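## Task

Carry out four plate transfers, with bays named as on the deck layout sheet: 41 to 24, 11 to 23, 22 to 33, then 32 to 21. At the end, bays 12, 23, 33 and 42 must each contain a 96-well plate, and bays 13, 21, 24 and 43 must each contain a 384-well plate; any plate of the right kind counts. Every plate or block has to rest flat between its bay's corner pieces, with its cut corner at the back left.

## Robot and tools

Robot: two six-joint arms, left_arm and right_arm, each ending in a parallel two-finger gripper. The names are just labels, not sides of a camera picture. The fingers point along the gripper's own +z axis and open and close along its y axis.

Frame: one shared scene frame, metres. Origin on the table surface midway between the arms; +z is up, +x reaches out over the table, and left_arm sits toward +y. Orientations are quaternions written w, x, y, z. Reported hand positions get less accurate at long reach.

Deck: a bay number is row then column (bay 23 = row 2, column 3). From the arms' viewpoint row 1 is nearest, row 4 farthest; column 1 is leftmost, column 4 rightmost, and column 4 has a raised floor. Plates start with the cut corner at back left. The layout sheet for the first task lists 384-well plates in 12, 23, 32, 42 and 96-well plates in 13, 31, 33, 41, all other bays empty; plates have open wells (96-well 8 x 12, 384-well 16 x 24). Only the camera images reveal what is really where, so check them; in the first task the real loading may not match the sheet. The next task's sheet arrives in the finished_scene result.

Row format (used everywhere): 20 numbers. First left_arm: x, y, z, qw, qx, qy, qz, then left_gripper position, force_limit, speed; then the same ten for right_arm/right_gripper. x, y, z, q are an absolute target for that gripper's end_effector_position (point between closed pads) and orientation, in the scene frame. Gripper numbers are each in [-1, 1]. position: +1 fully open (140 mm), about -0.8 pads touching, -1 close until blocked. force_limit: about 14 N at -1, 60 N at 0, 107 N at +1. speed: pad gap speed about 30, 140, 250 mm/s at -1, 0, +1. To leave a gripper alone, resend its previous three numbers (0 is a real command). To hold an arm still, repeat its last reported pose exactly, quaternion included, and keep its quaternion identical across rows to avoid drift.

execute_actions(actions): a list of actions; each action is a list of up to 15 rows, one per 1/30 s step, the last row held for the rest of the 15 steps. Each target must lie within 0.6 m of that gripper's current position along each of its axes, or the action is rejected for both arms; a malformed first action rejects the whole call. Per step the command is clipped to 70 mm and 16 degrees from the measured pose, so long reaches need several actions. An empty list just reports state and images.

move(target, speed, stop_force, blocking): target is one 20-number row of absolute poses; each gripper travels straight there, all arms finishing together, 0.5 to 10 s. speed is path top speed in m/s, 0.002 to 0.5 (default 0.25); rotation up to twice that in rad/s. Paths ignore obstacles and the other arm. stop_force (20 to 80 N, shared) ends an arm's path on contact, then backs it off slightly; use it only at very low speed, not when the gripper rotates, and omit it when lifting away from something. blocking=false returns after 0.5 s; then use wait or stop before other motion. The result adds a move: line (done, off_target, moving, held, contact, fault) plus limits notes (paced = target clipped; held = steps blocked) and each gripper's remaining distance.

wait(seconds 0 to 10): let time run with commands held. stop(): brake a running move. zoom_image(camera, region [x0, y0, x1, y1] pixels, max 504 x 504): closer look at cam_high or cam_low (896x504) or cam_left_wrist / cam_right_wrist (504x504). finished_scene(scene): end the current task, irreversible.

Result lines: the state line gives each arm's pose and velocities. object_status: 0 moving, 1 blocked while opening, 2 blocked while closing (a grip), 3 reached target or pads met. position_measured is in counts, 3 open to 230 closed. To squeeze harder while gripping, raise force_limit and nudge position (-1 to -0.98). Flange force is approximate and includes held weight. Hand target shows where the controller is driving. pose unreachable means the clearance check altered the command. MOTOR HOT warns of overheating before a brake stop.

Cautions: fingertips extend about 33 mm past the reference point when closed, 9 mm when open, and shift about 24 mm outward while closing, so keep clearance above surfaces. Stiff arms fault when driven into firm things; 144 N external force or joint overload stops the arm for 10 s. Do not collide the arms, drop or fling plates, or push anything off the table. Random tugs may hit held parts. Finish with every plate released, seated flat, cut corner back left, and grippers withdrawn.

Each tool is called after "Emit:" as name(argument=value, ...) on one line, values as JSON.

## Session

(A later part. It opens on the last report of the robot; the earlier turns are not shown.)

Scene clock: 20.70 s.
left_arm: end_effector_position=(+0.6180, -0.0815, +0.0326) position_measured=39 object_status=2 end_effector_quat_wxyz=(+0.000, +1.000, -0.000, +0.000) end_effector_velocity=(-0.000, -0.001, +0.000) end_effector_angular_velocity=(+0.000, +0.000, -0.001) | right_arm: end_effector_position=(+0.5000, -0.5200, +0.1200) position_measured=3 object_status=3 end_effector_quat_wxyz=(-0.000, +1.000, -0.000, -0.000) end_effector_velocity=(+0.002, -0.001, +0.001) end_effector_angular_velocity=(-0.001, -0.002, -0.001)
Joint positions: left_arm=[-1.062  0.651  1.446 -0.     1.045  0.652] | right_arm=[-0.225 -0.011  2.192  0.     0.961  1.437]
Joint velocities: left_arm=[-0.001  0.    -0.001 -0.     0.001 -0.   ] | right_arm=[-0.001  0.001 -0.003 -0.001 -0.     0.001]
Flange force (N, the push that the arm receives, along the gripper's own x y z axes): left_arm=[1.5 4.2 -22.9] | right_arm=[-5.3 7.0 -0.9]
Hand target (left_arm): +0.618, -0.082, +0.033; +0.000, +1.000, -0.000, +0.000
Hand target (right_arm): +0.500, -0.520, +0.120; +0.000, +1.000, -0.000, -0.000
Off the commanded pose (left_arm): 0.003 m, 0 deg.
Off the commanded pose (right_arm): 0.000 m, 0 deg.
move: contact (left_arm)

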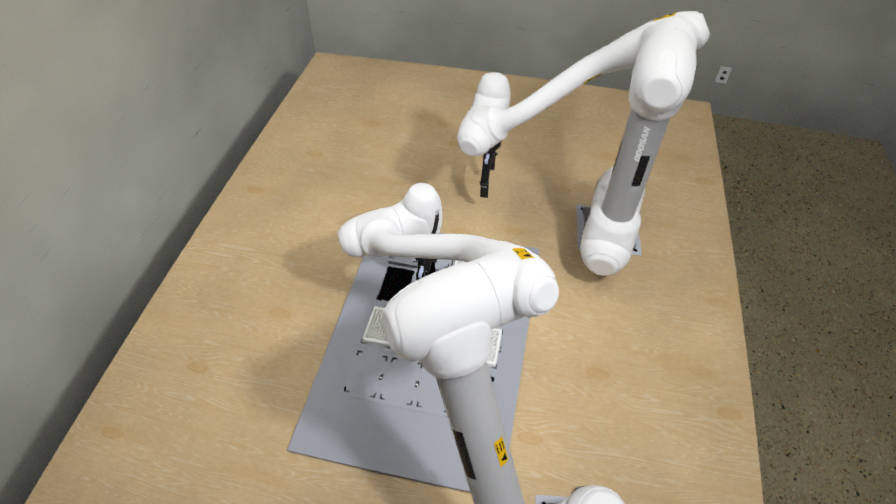

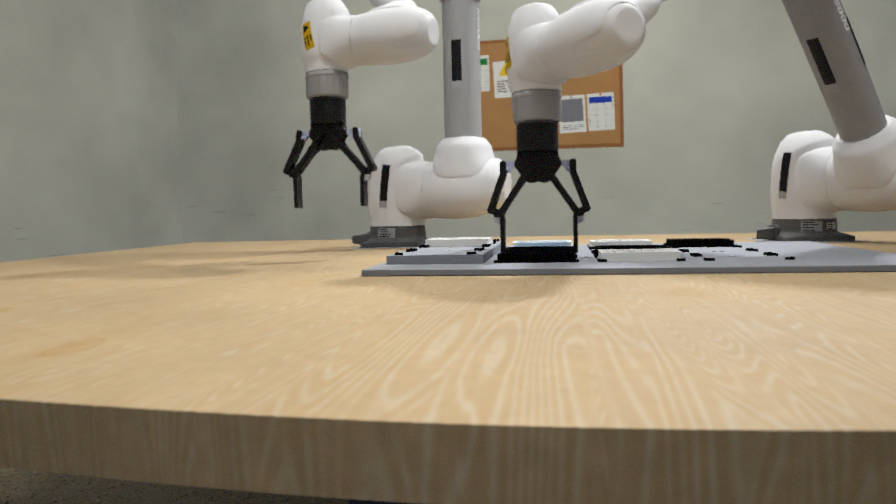

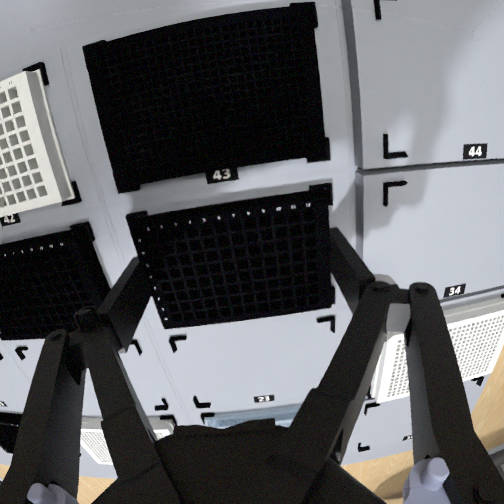

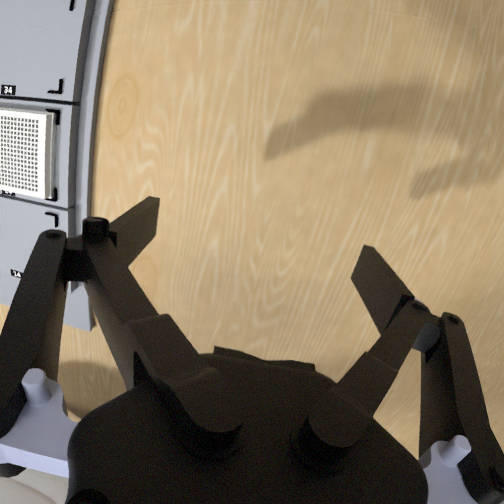

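Emit:
move(target=[0.618,-0.0815,0.0328,0,1,0,0,1,0,0.5,0.50,-0.52,0.12,0,1,0,0,1,0,0.5])

Emit:
move(target=[0.618,-0.0815,0.044,0,1,0,0,1,0,0.5,0.50,-0.52,0.12,0,1,0,0,1,0,0.5])

Emit:
move(target=[0.618,0.0828,0.043,0,1,0,0,1,0,0.5,0.50,-0.52,0.12,0,1,0,0,1,0,0.5], speed=0.35)

Emit:
move(target=[0.618,0.0828,0.0325,0,1,0,0,1,0,0.5,0.50,-0.52,0.12,0,1,0,0,1,0,0.5], speed=0.05)

Emit:
zoom_image(camera="cam_left_wrist", region=[90,130,390,370])

Scene clock: 21.83 s.
left_arm: end_effector_position=(+0.6180, -0.0815, +0.0328) position_measured=3 object_status=3 end_effector_quat_wxyz=(+0.000, +1.000, -0.000, -0.000) end_effector_velocity=(+0.002, +0.002, -0.000) end_effector_angular_velocity=(+0.001, -0.000, +0.002) | right_arm: end_effector_position=(+0.5000, -0.5200, +0.1200) position_measured=3 object_status=3 end_effector_quat_wxyz=(-0.000, +1.000, -0.000, -0.000) end_effector_velocity=(+0.000, +0.000, +0.000) end_effector_angular_velocity=(-0.000, +0.000, +0.002)
Joint positions: left_arm=[-1.062  0.651  1.446 -0.     1.045  0.652] | right_arm=[-0.225 -0.011  2.192  0.     0.961  1.437]
Joint velocities: left_arm=[ 0.002  0.     0.     0.001  0.001 -0.   ] | right_arm=[ 0.001  0.001 -0.001 -0.     0.001 -0.001]
Flange force (N, the push that the arm receives, along the gripper's own x y z axes): left_arm=[5.2 0.8 -3.4] | right_arm=[-9.2 8.2 -4.2]
Hand target (left_arm): +0.618, -0.082, +0.033; +0.000, +1.000, +0.000, -0.000
Hand target (right_arm): +0.500, -0.520, +0.120; -0.000, +1.000, +0.000, +0.000
Off the commanded pose (left_arm): 0.000 m, 0 deg.
Off the commanded pose (right_arm): 0.000 m, 0 deg.
move: done

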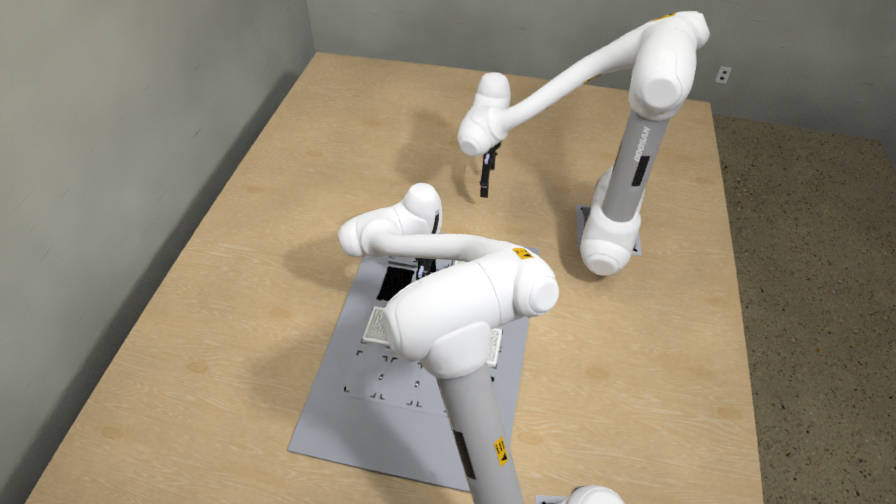

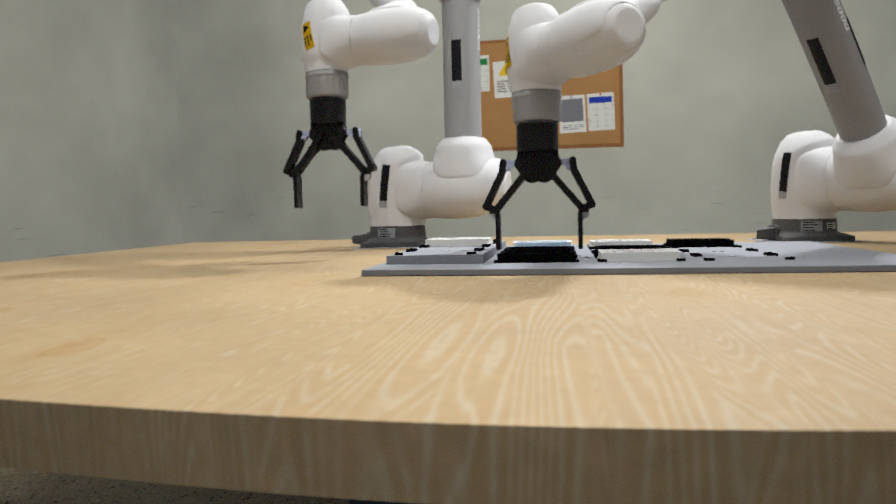

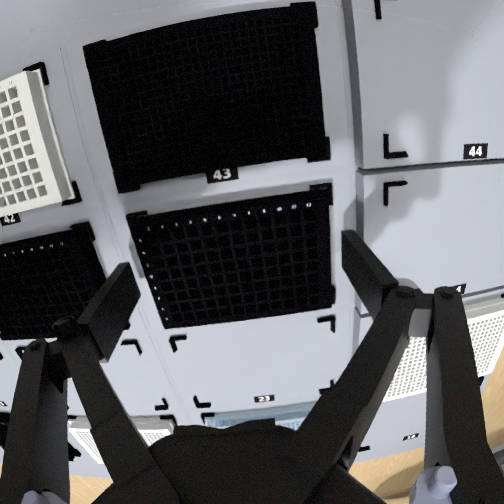

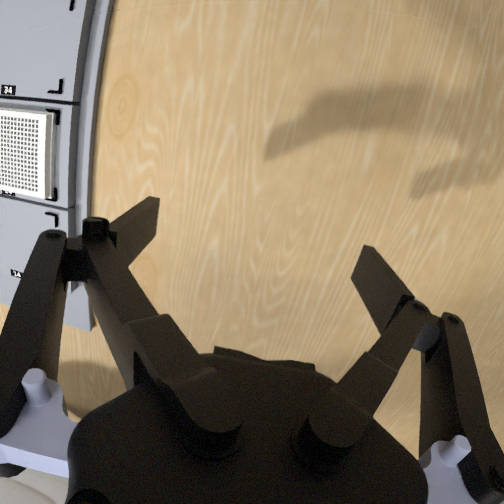

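Scene clock: 22.53 s.
left_arm: end_effector_position=(+0.6180, -0.0815, +0.0440) position_measured=3 object_status=3 end_effector_quat_wxyz=(-0.000, +1.000, +0.000, -0.000) end_effector_velocity=(-0.001, -0.001, -0.000) end_effector_angular_velocity=(+0.001, +0.000, -0.001) | right_arm: end_effector_position=(+0.5000, -0.5200, +0.1200) position_measured=3 object_status=3 end_effector_quat_wxyz=(-0.000, +1.000, -0.000, -0.000) end_effector_velocity=(-0.000, +0.000, -0.000) end_effector_angular_velocity=(+0.000, +0.000, +0.001)
Joint positions: left_arm=[-1.062  0.642  1.439  0.     1.061  0.652] | right_arm=[-0.225 -0.011  2.192  0.     0.961  1.437]
Joint velocities: left_arm=[-0.001  0.001 -0.     0.     0.    -0.   ] | right_arm=[ 0.     0.     0.     0.     0.    -0.001]
Flange force (N, the push that the arm receives, along the gripper's own x y z axes): left_arm=[6.4 4.1 -0.2] | right_arm=[-8.7 7.7 -3.4]
Hand target (left_arm): +0.618, -0.082, +0.044; -0.000, +1.000, +0.000, +0.000
Hand target (right_arm): +0.500, -0.520, +0.120; -0.000, +1.000, +0.000, +0.000
Off the commanded pose (left_arm): 0.000 m, 0 deg.
Off the commanded pose (right_arm): 0.000 m, 0 deg.
move: done

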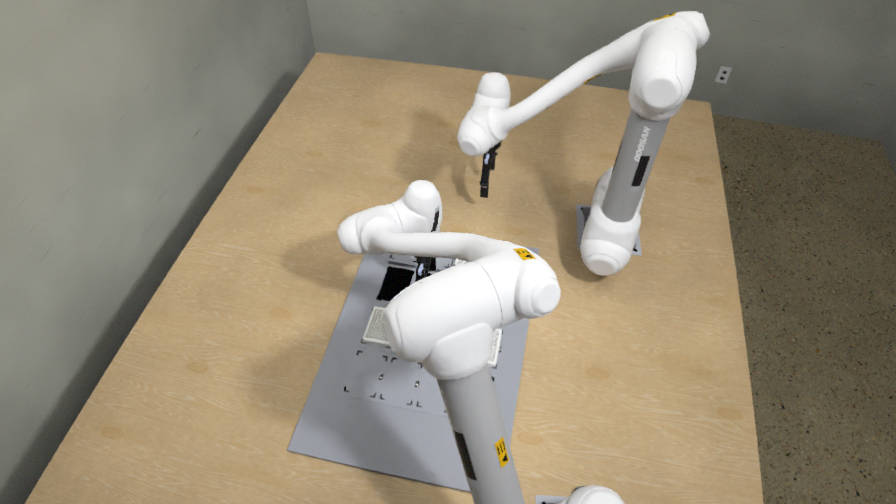

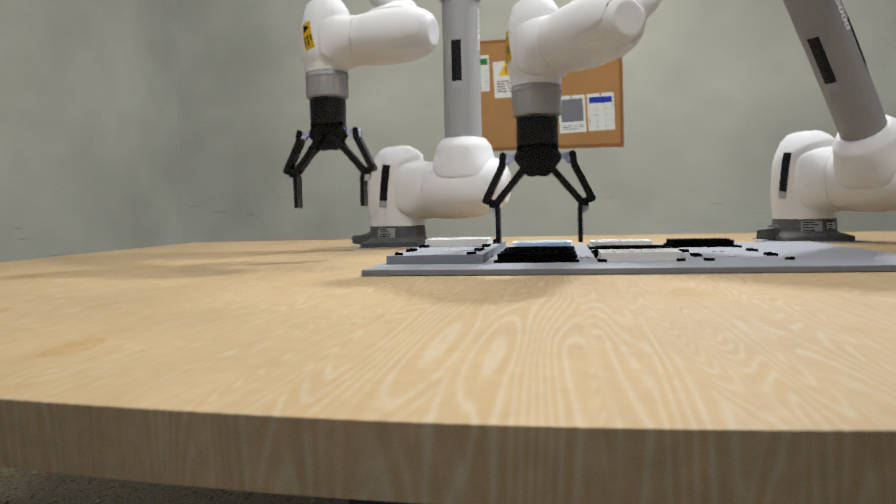

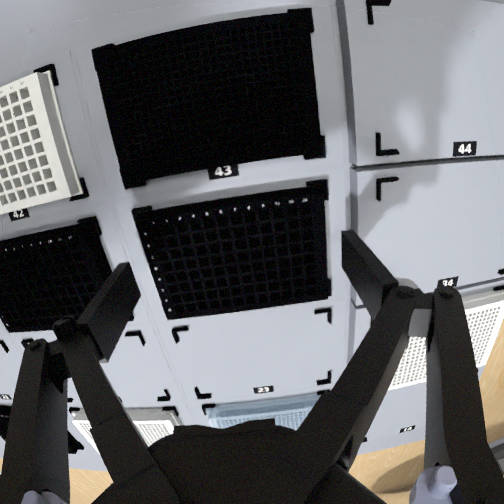

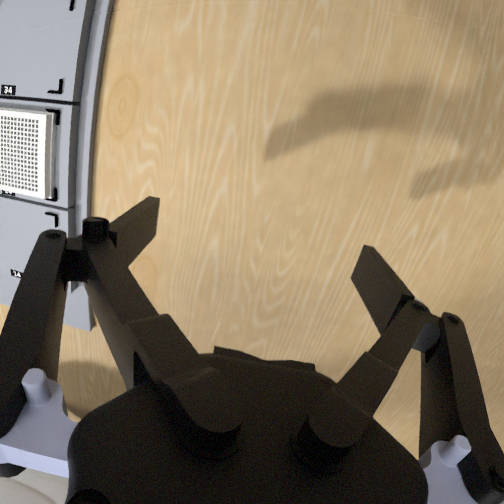

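Scene clock: 23.40 s.
left_arm: end_effector_position=(+0.6179, +0.0828, +0.0430) position_measured=3 object_status=3 end_effector_quat_wxyz=(-0.000, +1.000, -0.000, -0.000) end_effector_velocity=(-0.000, +0.000, +0.000) end_effector_angular_velocity=(-0.000, -0.000, +0.001) | right_arm: end_effector_position=(+0.5000, -0.5200, +0.1200) position_measured=3 object_status=3 end_effector_quat_wxyz=(-0.000, +1.000, -0.000, -0.000) end_effector_velocity=(-0.000, -0.000, -0.000) end_effector_angular_velocity=(+0.000, -0.000, -0.000)
Joint positions: left_arm=[-0.927  0.48   1.715  0.     0.946  0.788] | right_arm=[-0.225 -0.011  2.192 -0.     0.961  1.437]
Joint velocities: left_arm=[ 0.    -0.001  0.001 -0.    -0.    -0.001] | right_arm=[-0. -0.  0.  0. -0.  0.]
Flange force (N, the push that the arm receives, along the gripper's own x y z axes): left_arm=[4.2 0.6 0.3] | right_arm=[-10.9 5.6 -4.1]
Hand target (left_arm): +0.618, +0.083, +0.043; -0.000, +1.000, -0.000, -0.000
Hand target (right_arm): +0.500, -0.520, +0.120; -0.000, +1.000, +0.000, +0.000
Off the commanded pose (left_arm): 0.000 m, 0 deg.
Off the commanded pose (right_arm): 0.000 m, 0 deg.
move: done

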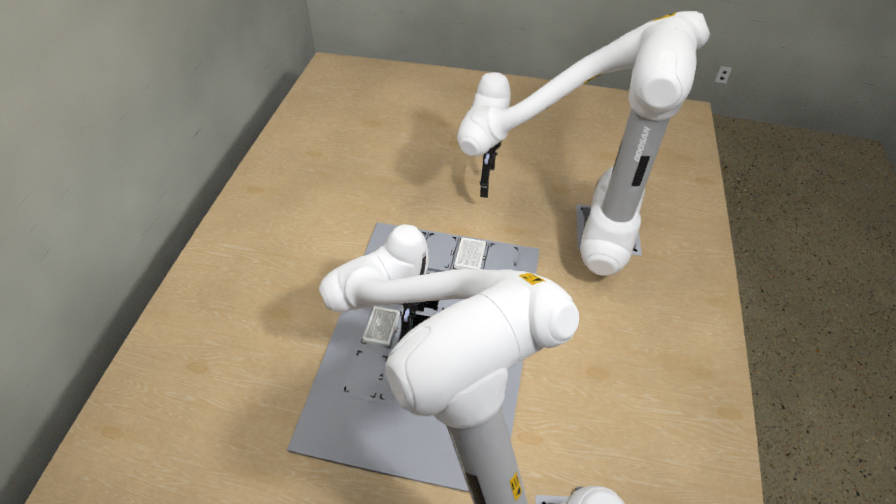

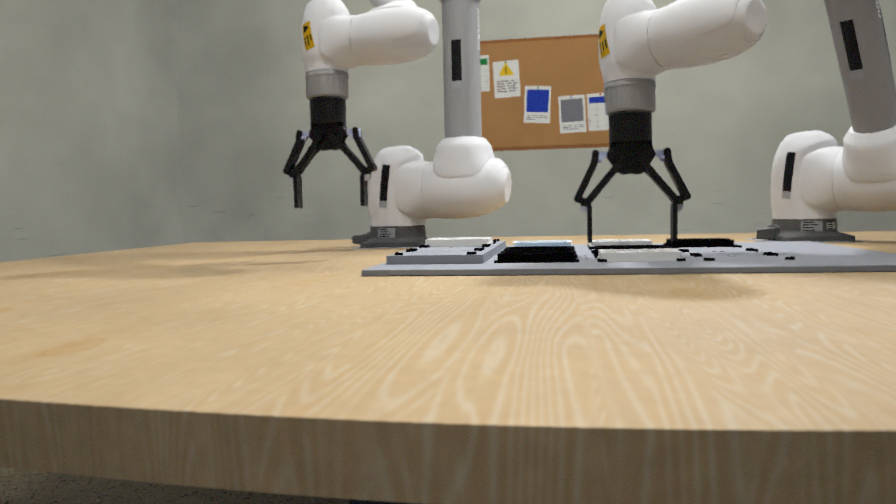

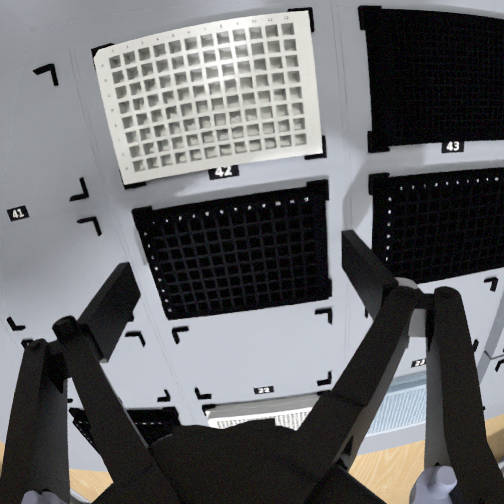

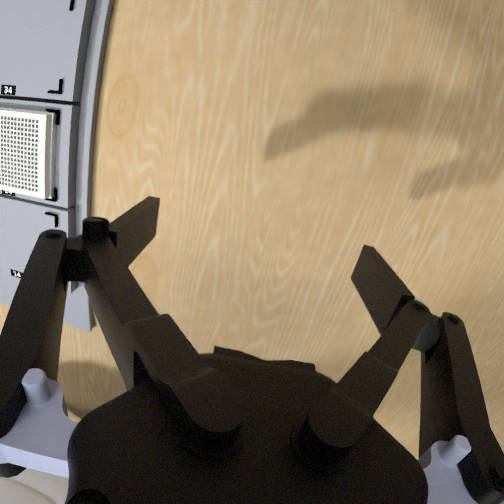

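Scene clock: 24.10 s.
left_arm: end_effector_position=(+0.6180, +0.0828, +0.0325) position_measured=3 object_status=3 end_effector_quat_wxyz=(+0.000, +1.000, -0.000, -0.000) end_effector_velocity=(+0.000, +0.000, -0.001) end_effector_angular_velocity=(+0.000, +0.001, +0.001) | right_arm: end_effector_position=(+0.5000, -0.5200, +0.1200) position_measured=3 object_status=3 end_effector_quat_wxyz=(-0.000, +1.000, -0.000, -0.000) end_effector_velocity=(+0.000, -0.001, -0.000) end_effector_angular_velocity=(-0.000, +0.000, -0.001)
Joint positions: left_arm=[-0.927  0.49   1.722 -0.     0.93   0.788] | right_arm=[-0.225 -0.011  2.192  0.     0.961  1.437]
Joint velocities: left_arm=[ 0.001  0.001  0.    -0.    -0.001  0.   ] | right_arm=[-0.001  0.001 -0.    -0.     0.     0.001]
Flange force (N, the push that the arm receives, along the gripper's own x y z axes): left_arm=[6.0 4.0 1.1] | right_arm=[-9.8 6.2 -5.7]
Hand target (left_arm): +0.618, +0.083, +0.033; +0.000, +1.000, -0.000, -0.000
Hand target (right_arm): +0.500, -0.520, +0.120; -0.000, +1.000, +0.000, +0.000
Off the commanded pose (left_arm): 0.000 m, 0 deg.
Off the commanded pose (right_arm): 0.000 m, 0 deg.
move: done

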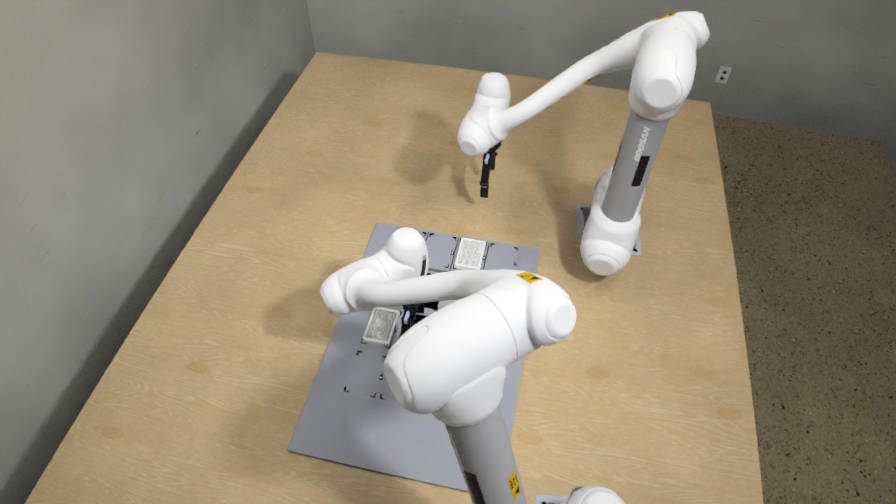

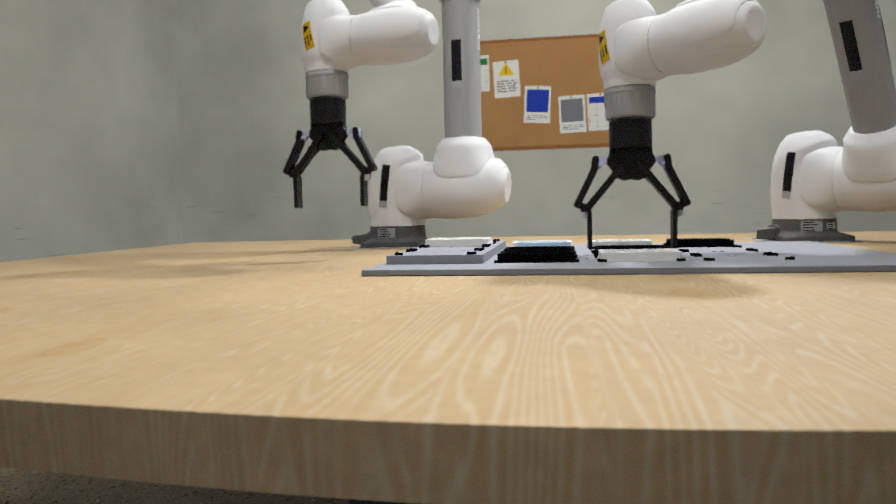

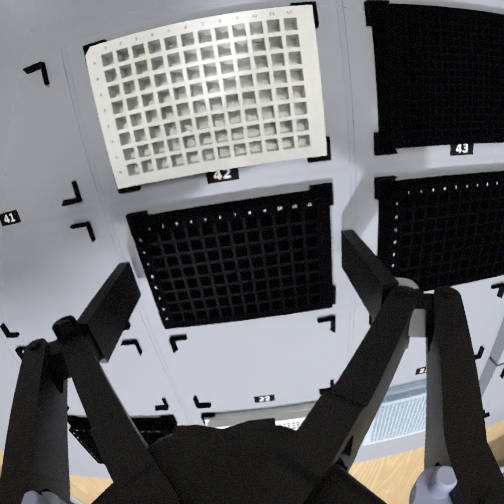

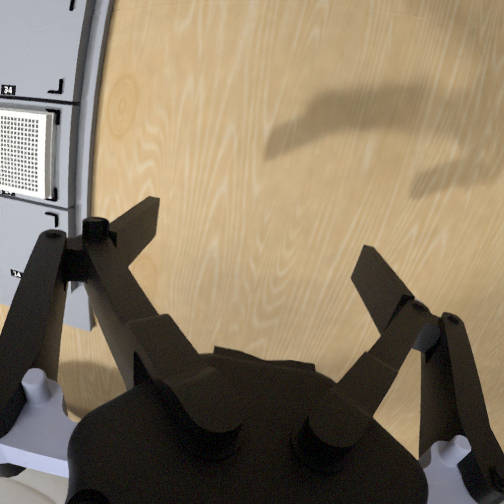

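Region (90, 130, 390, 370) of cam_left_wrist's 504x504 image, scaled by 1.680, with more detail than that image has; it fills the top 403 rows of this view, and the rest is white.

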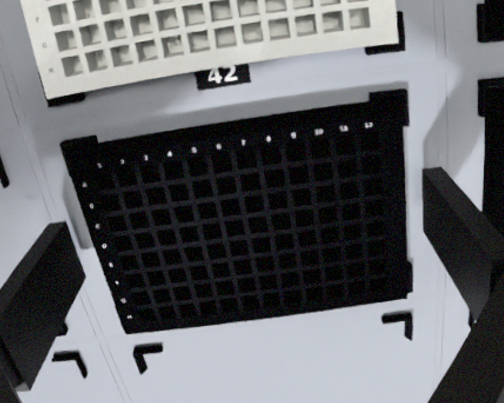

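Emit:
move(target=[0.618,0.0820,0.0325,0,1,0,0,-1,-0.3,-0.2,0.50,-0.52,0.12,0,1,0,0,1,0,0.5], speed=0.05)

Emit:
move(target=[0.618,0.0820,0.042,0,1,0,0,-1,-0.3,-0.2,0.50,-0.52,0.12,0,1,0,0,1,0,0.5], speed=0.05)

Emit:
move(target=[0.511,0.065,0.042,0,1,0,0,-1,-0.3,-0.2,0.50,-0.52,0.12,0,1,0,0,1,0,0.5], speed=0.3)

Emit:
move(target=[0.511,-0.082,0.0405,0,1,0,0,-1,-0.3,-0.2,0.50,-0.52,0.12,0,1,0,0,1,0,0.5], speed=0.3)

Emit:
zoom_image(camera="cam_left_wrist", region=[90,130,390,370])

Scene clock: 25.30 s.
left_arm: end_effector_position=(+0.6180, +0.0820, +0.0325) position_measured=38 object_status=2 end_effector_quat_wxyz=(+0.000, +1.000, +0.000, +0.000) end_effector_velocity=(-0.000, -0.001, -0.000) end_effector_angular_velocity=(-0.000, -0.001, -0.001) | right_arm: end_effector_position=(+0.5000, -0.5200, +0.1200) position_measured=3 object_status=3 end_effector_quat_wxyz=(-0.000, +1.000, -0.000, -0.000) end_effector_velocity=(-0.000, +0.000, -0.000) end_effector_angular_velocity=(-0.001, +0.001, +0.002)
Joint positions: left_arm=[-0.928  0.491  1.72   0.     0.93   0.787] | right_arm=[-0.225 -0.011  2.192  0.     0.961  1.437]
Joint velocities: left_arm=[-0.001  0.     0.     0.    -0.001  0.   ] | right_arm=[ 0.001  0.001  0.    -0.001  0.    -0.   ]
Flange force (N, the push that the arm receives, along the gripper's own x y z axes): left_arm=[5.8 -6.1 -34.4] | right_arm=[-7.3 1.9 -5.4]
Hand target (left_arm): +0.618, +0.082, +0.032; +0.000, +1.000, +0.000, +0.000
Hand target (right_arm): +0.500, -0.520, +0.120; -0.000, +1.000, +0.000, +0.000
Off the commanded pose (left_arm): 0.000 m, 0 deg.
Off the commanded pose (right_arm): 0.000 m, 0 deg.
move: done

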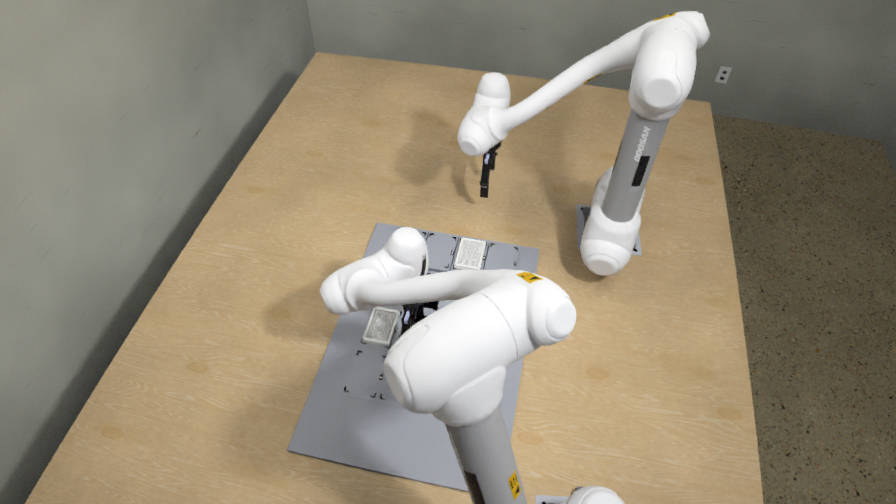

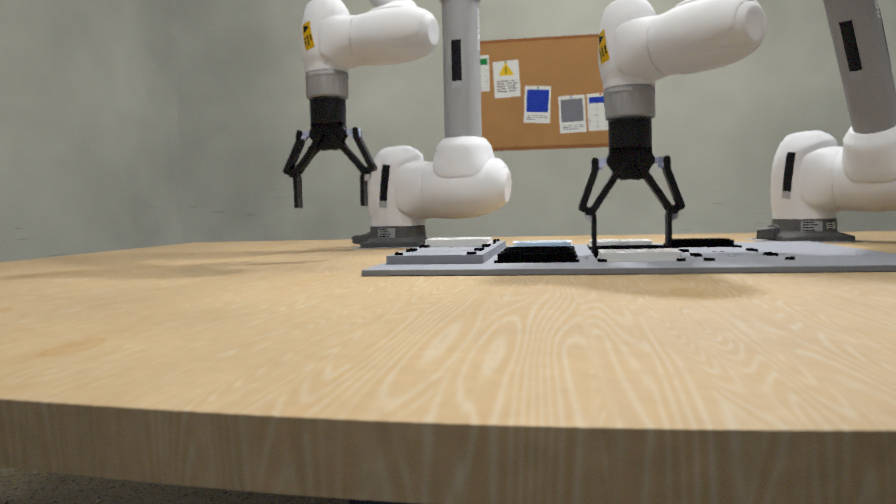

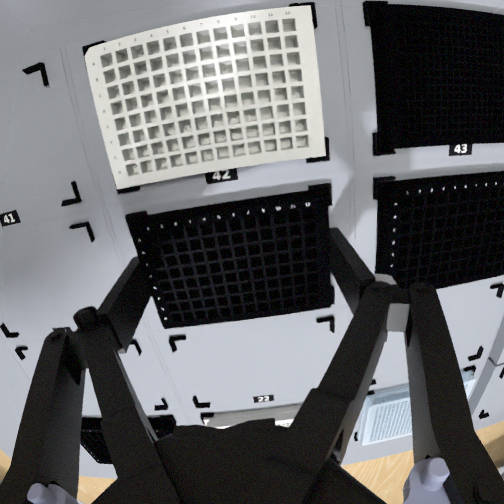

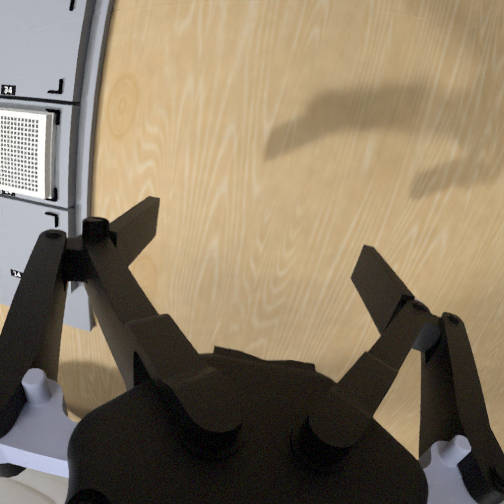

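Scene clock: 26.00 s.
left_arm: end_effector_position=(+0.6180, +0.0820, +0.0420) position_measured=38 object_status=2 end_effector_quat_wxyz=(-0.000, +1.000, -0.000, +0.000) end_effector_velocity=(-0.000, +0.000, -0.000) end_effector_angular_velocity=(+0.001, +0.001, -0.000) | right_arm: end_effector_position=(+0.5000, -0.5200, +0.1200) position_measured=3 object_status=3 end_effector_quat_wxyz=(-0.000, +1.000, -0.000, -0.000) end_effector_velocity=(+0.001, -0.000, +0.000) end_effector_angular_velocity=(-0.000, -0.001, -0.001)
Joint positions: left_arm=[-0.928  0.482  1.714  0.     0.945  0.787] | right_arm=[-0.225 -0.011  2.192  0.     0.961  1.437]
Joint velocities: left_arm=[ 0.     0.    -0.    -0.     0.001  0.001] | right_arm=[-0.     0.    -0.001  0.     0.     0.001]
Flange force (N, the push that the arm receives, along the gripper's own x y z axes): left_arm=[-1.9 0.2 -0.3] | right_arm=[-12.4 6.7 -3.9]
Hand target (left_arm): +0.618, +0.082, +0.042; -0.000, +1.000, +0.000, +0.000
Hand target (right_arm): +0.500, -0.520, +0.120; -0.000, +1.000, +0.000, +0.000
Off the commanded pose (left_arm): 0.000 m, 0 deg.
Off the commanded pose (right_arm): 0.000 m, 0 deg.
move: done

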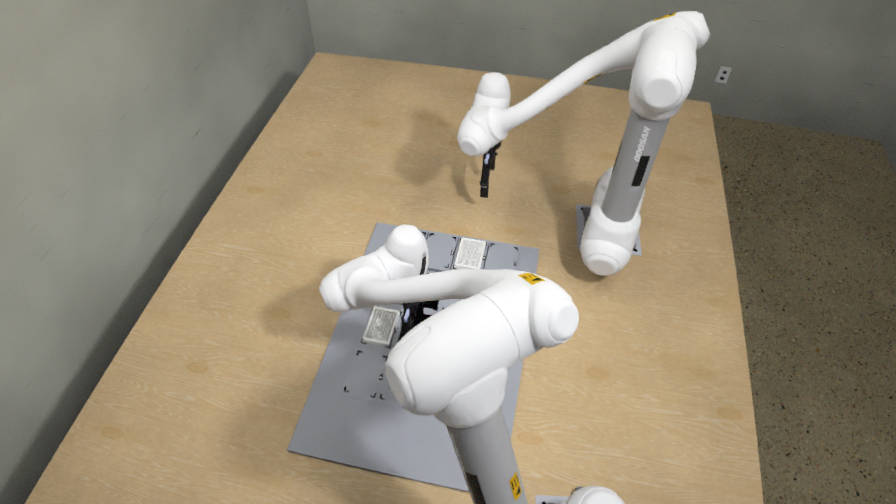

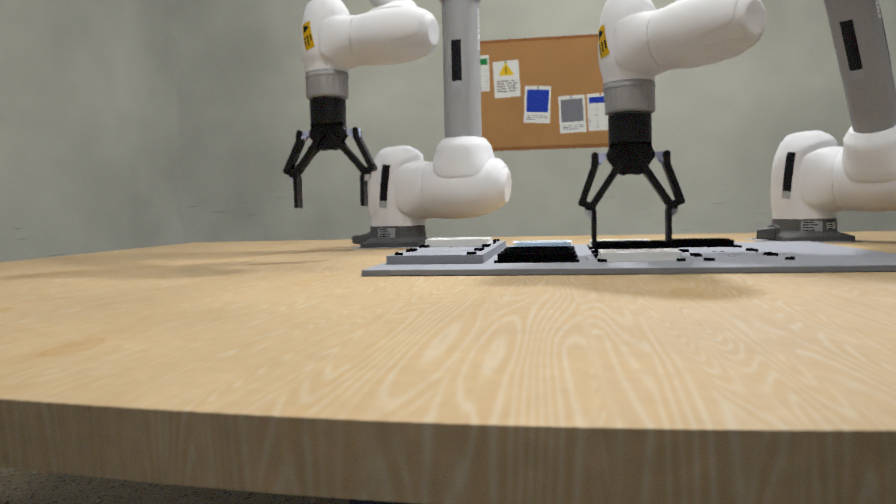

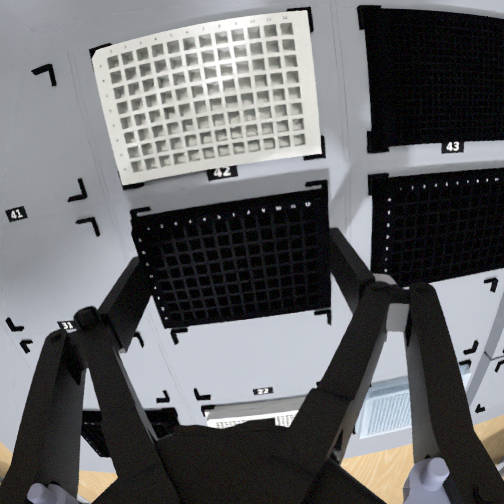

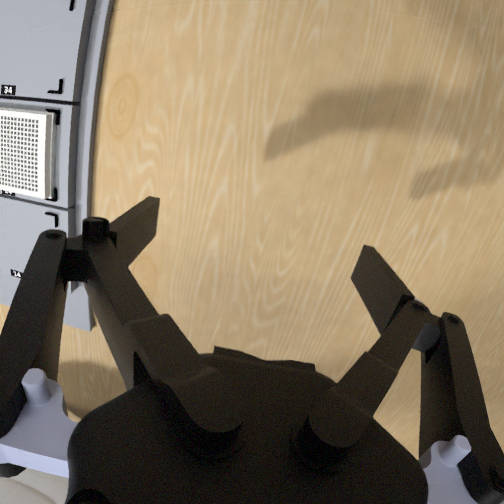

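Scene clock: 26.73 s.
left_arm: end_effector_position=(+0.5110, +0.0649, +0.0420) position_measured=38 object_status=2 end_effector_quat_wxyz=(+0.000, +1.000, -0.000, -0.000) end_effector_velocity=(-0.000, +0.000, +0.000) end_effector_angular_velocity=(+0.001, -0.000, -0.000) | right_arm: end_effector_position=(+0.5000, -0.5200, +0.1200) position_measured=3 object_status=3 end_effector_quat_wxyz=(-0.000, +1.000, -0.000, -0.000) end_effector_velocity=(-0.000, +0.000, -0.000) end_effector_angular_velocity=(+0.000, +0.001, +0.001)
Joint positions: left_arm=[-1.057  0.4    1.845 -0.     0.896  0.658] | right_arm=[-0.225 -0.011  2.192  0.     0.961  1.437]
Joint velocities: left_arm=[ 0.    -0.     0.     0.001  0.    -0.   ] | right_arm=[ 0.     0.001  0.    -0.     0.    -0.001]
Flange force (N, the push that the arm receives, along the gripper's own x y z axes): left_arm=[3.2 0.8 0.9] | right_arm=[-10.4 10.1 -6.9]
Hand target (left_arm): +0.511, +0.065, +0.042; +0.000, +1.000, -0.000, +0.000
Hand target (right_arm): +0.500, -0.520, +0.120; -0.000, +1.000, +0.000, +0.000
Off the commanded pose (left_arm): 0.000 m, 0 deg.
Off the commanded pose (right_arm): 0.000 m, 0 deg.
move: done

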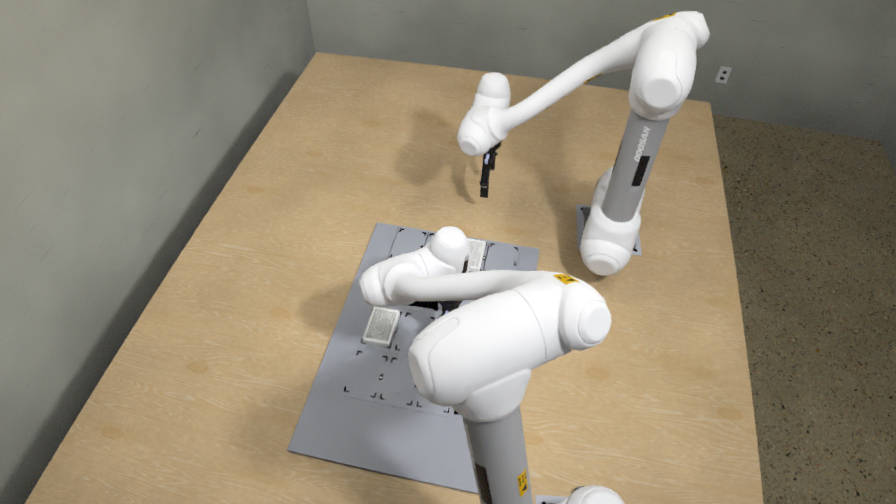

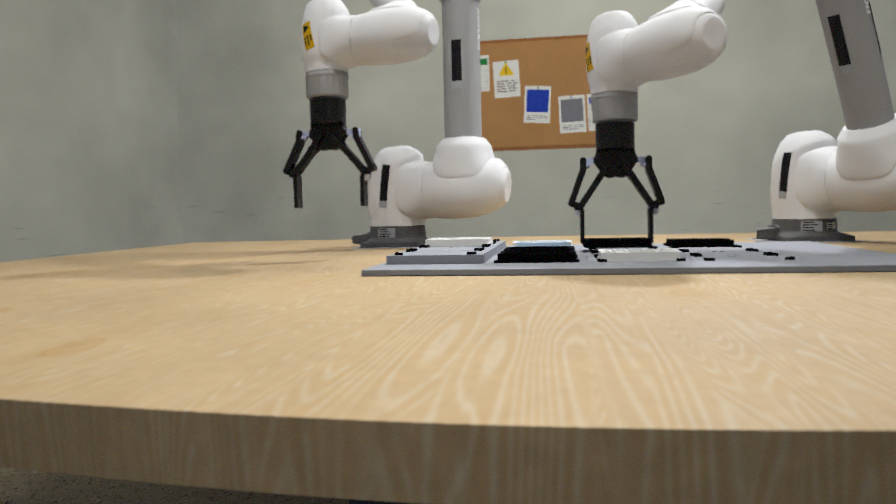

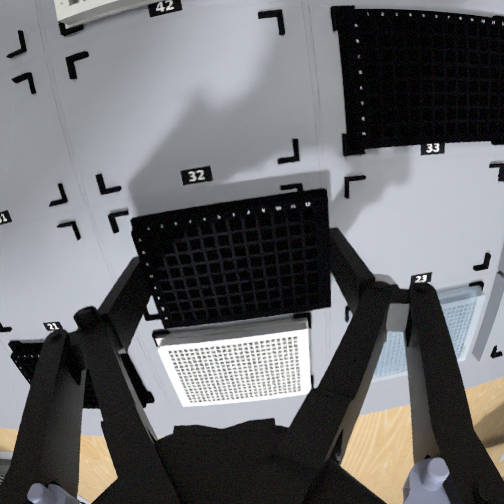

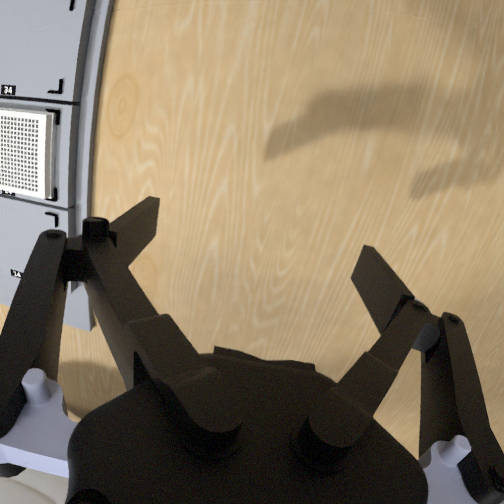

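Scene clock: 27.63 s.
left_arm: end_effector_position=(+0.5110, -0.0821, +0.0405) position_measured=38 object_status=2 end_effector_quat_wxyz=(+0.000, +1.000, -0.000, +0.000) end_effector_velocity=(+0.002, +0.001, -0.000) end_effector_angular_velocity=(-0.001, -0.001, +0.002) | right_arm: end_effector_position=(+0.5000, -0.5200, +0.1200) position_measured=3 object_status=3 end_effector_quat_wxyz=(-0.000, +1.000, -0.000, -0.000) end_effector_velocity=(+0.001, -0.000, +0.000) end_effector_angular_velocity=(-0.000, -0.001, +0.001)
Joint positions: left_arm=[-1.17   0.557  1.593  0.     0.992  0.545] | right_arm=[-0.225 -0.011  2.192  0.     0.961  1.437]
Joint velocities: left_arm=[ 0.002  0.    -0.001  0.    -0.001  0.   ] | right_arm=[ 0.    -0.    -0.001  0.    -0.    -0.   ]
Flange force (N, the push that the arm receives, along the gripper's own x y z axes): left_arm=[9.3 0.1 0.7] | right_arm=[-8.3 8.1 -4.7]
Hand target (left_arm): +0.511, -0.082, +0.040; +0.000, +1.000, +0.000, +0.000
Hand target (right_arm): +0.500, -0.520, +0.120; -0.000, +1.000, +0.000, +0.000
Off the commanded pose (left_arm): 0.000 m, 0 deg.
Off the commanded pose (right_arm): 0.000 m, 0 deg.
move: done

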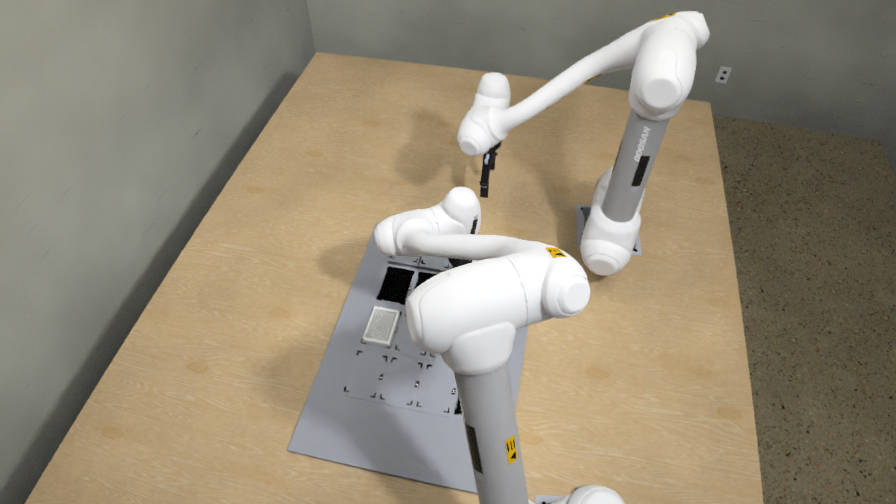

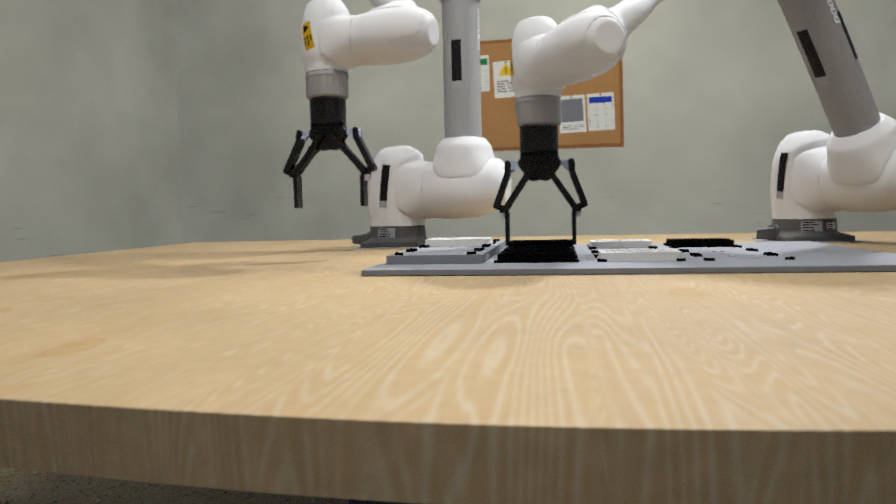

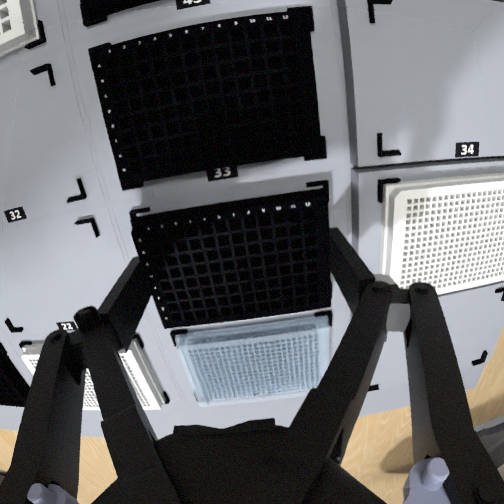

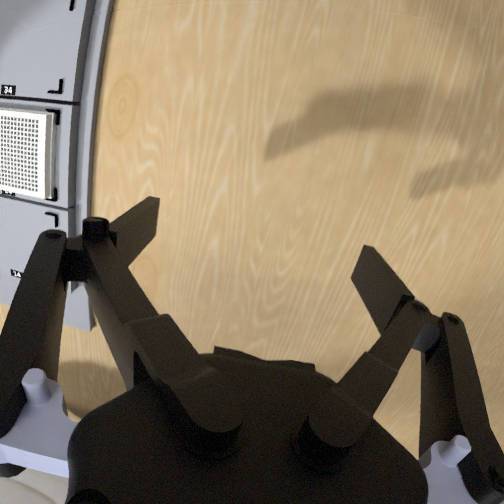

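Region (90, 130, 390, 370) of cam_left_wrist's 504x504 image, scaled by 1.680, with more detail than that image has; it fills the top 403 rows of this view, and the rest is white.

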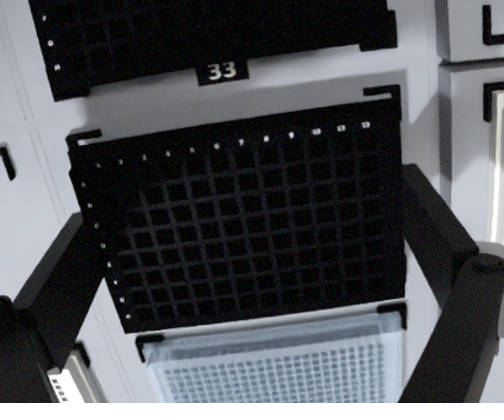

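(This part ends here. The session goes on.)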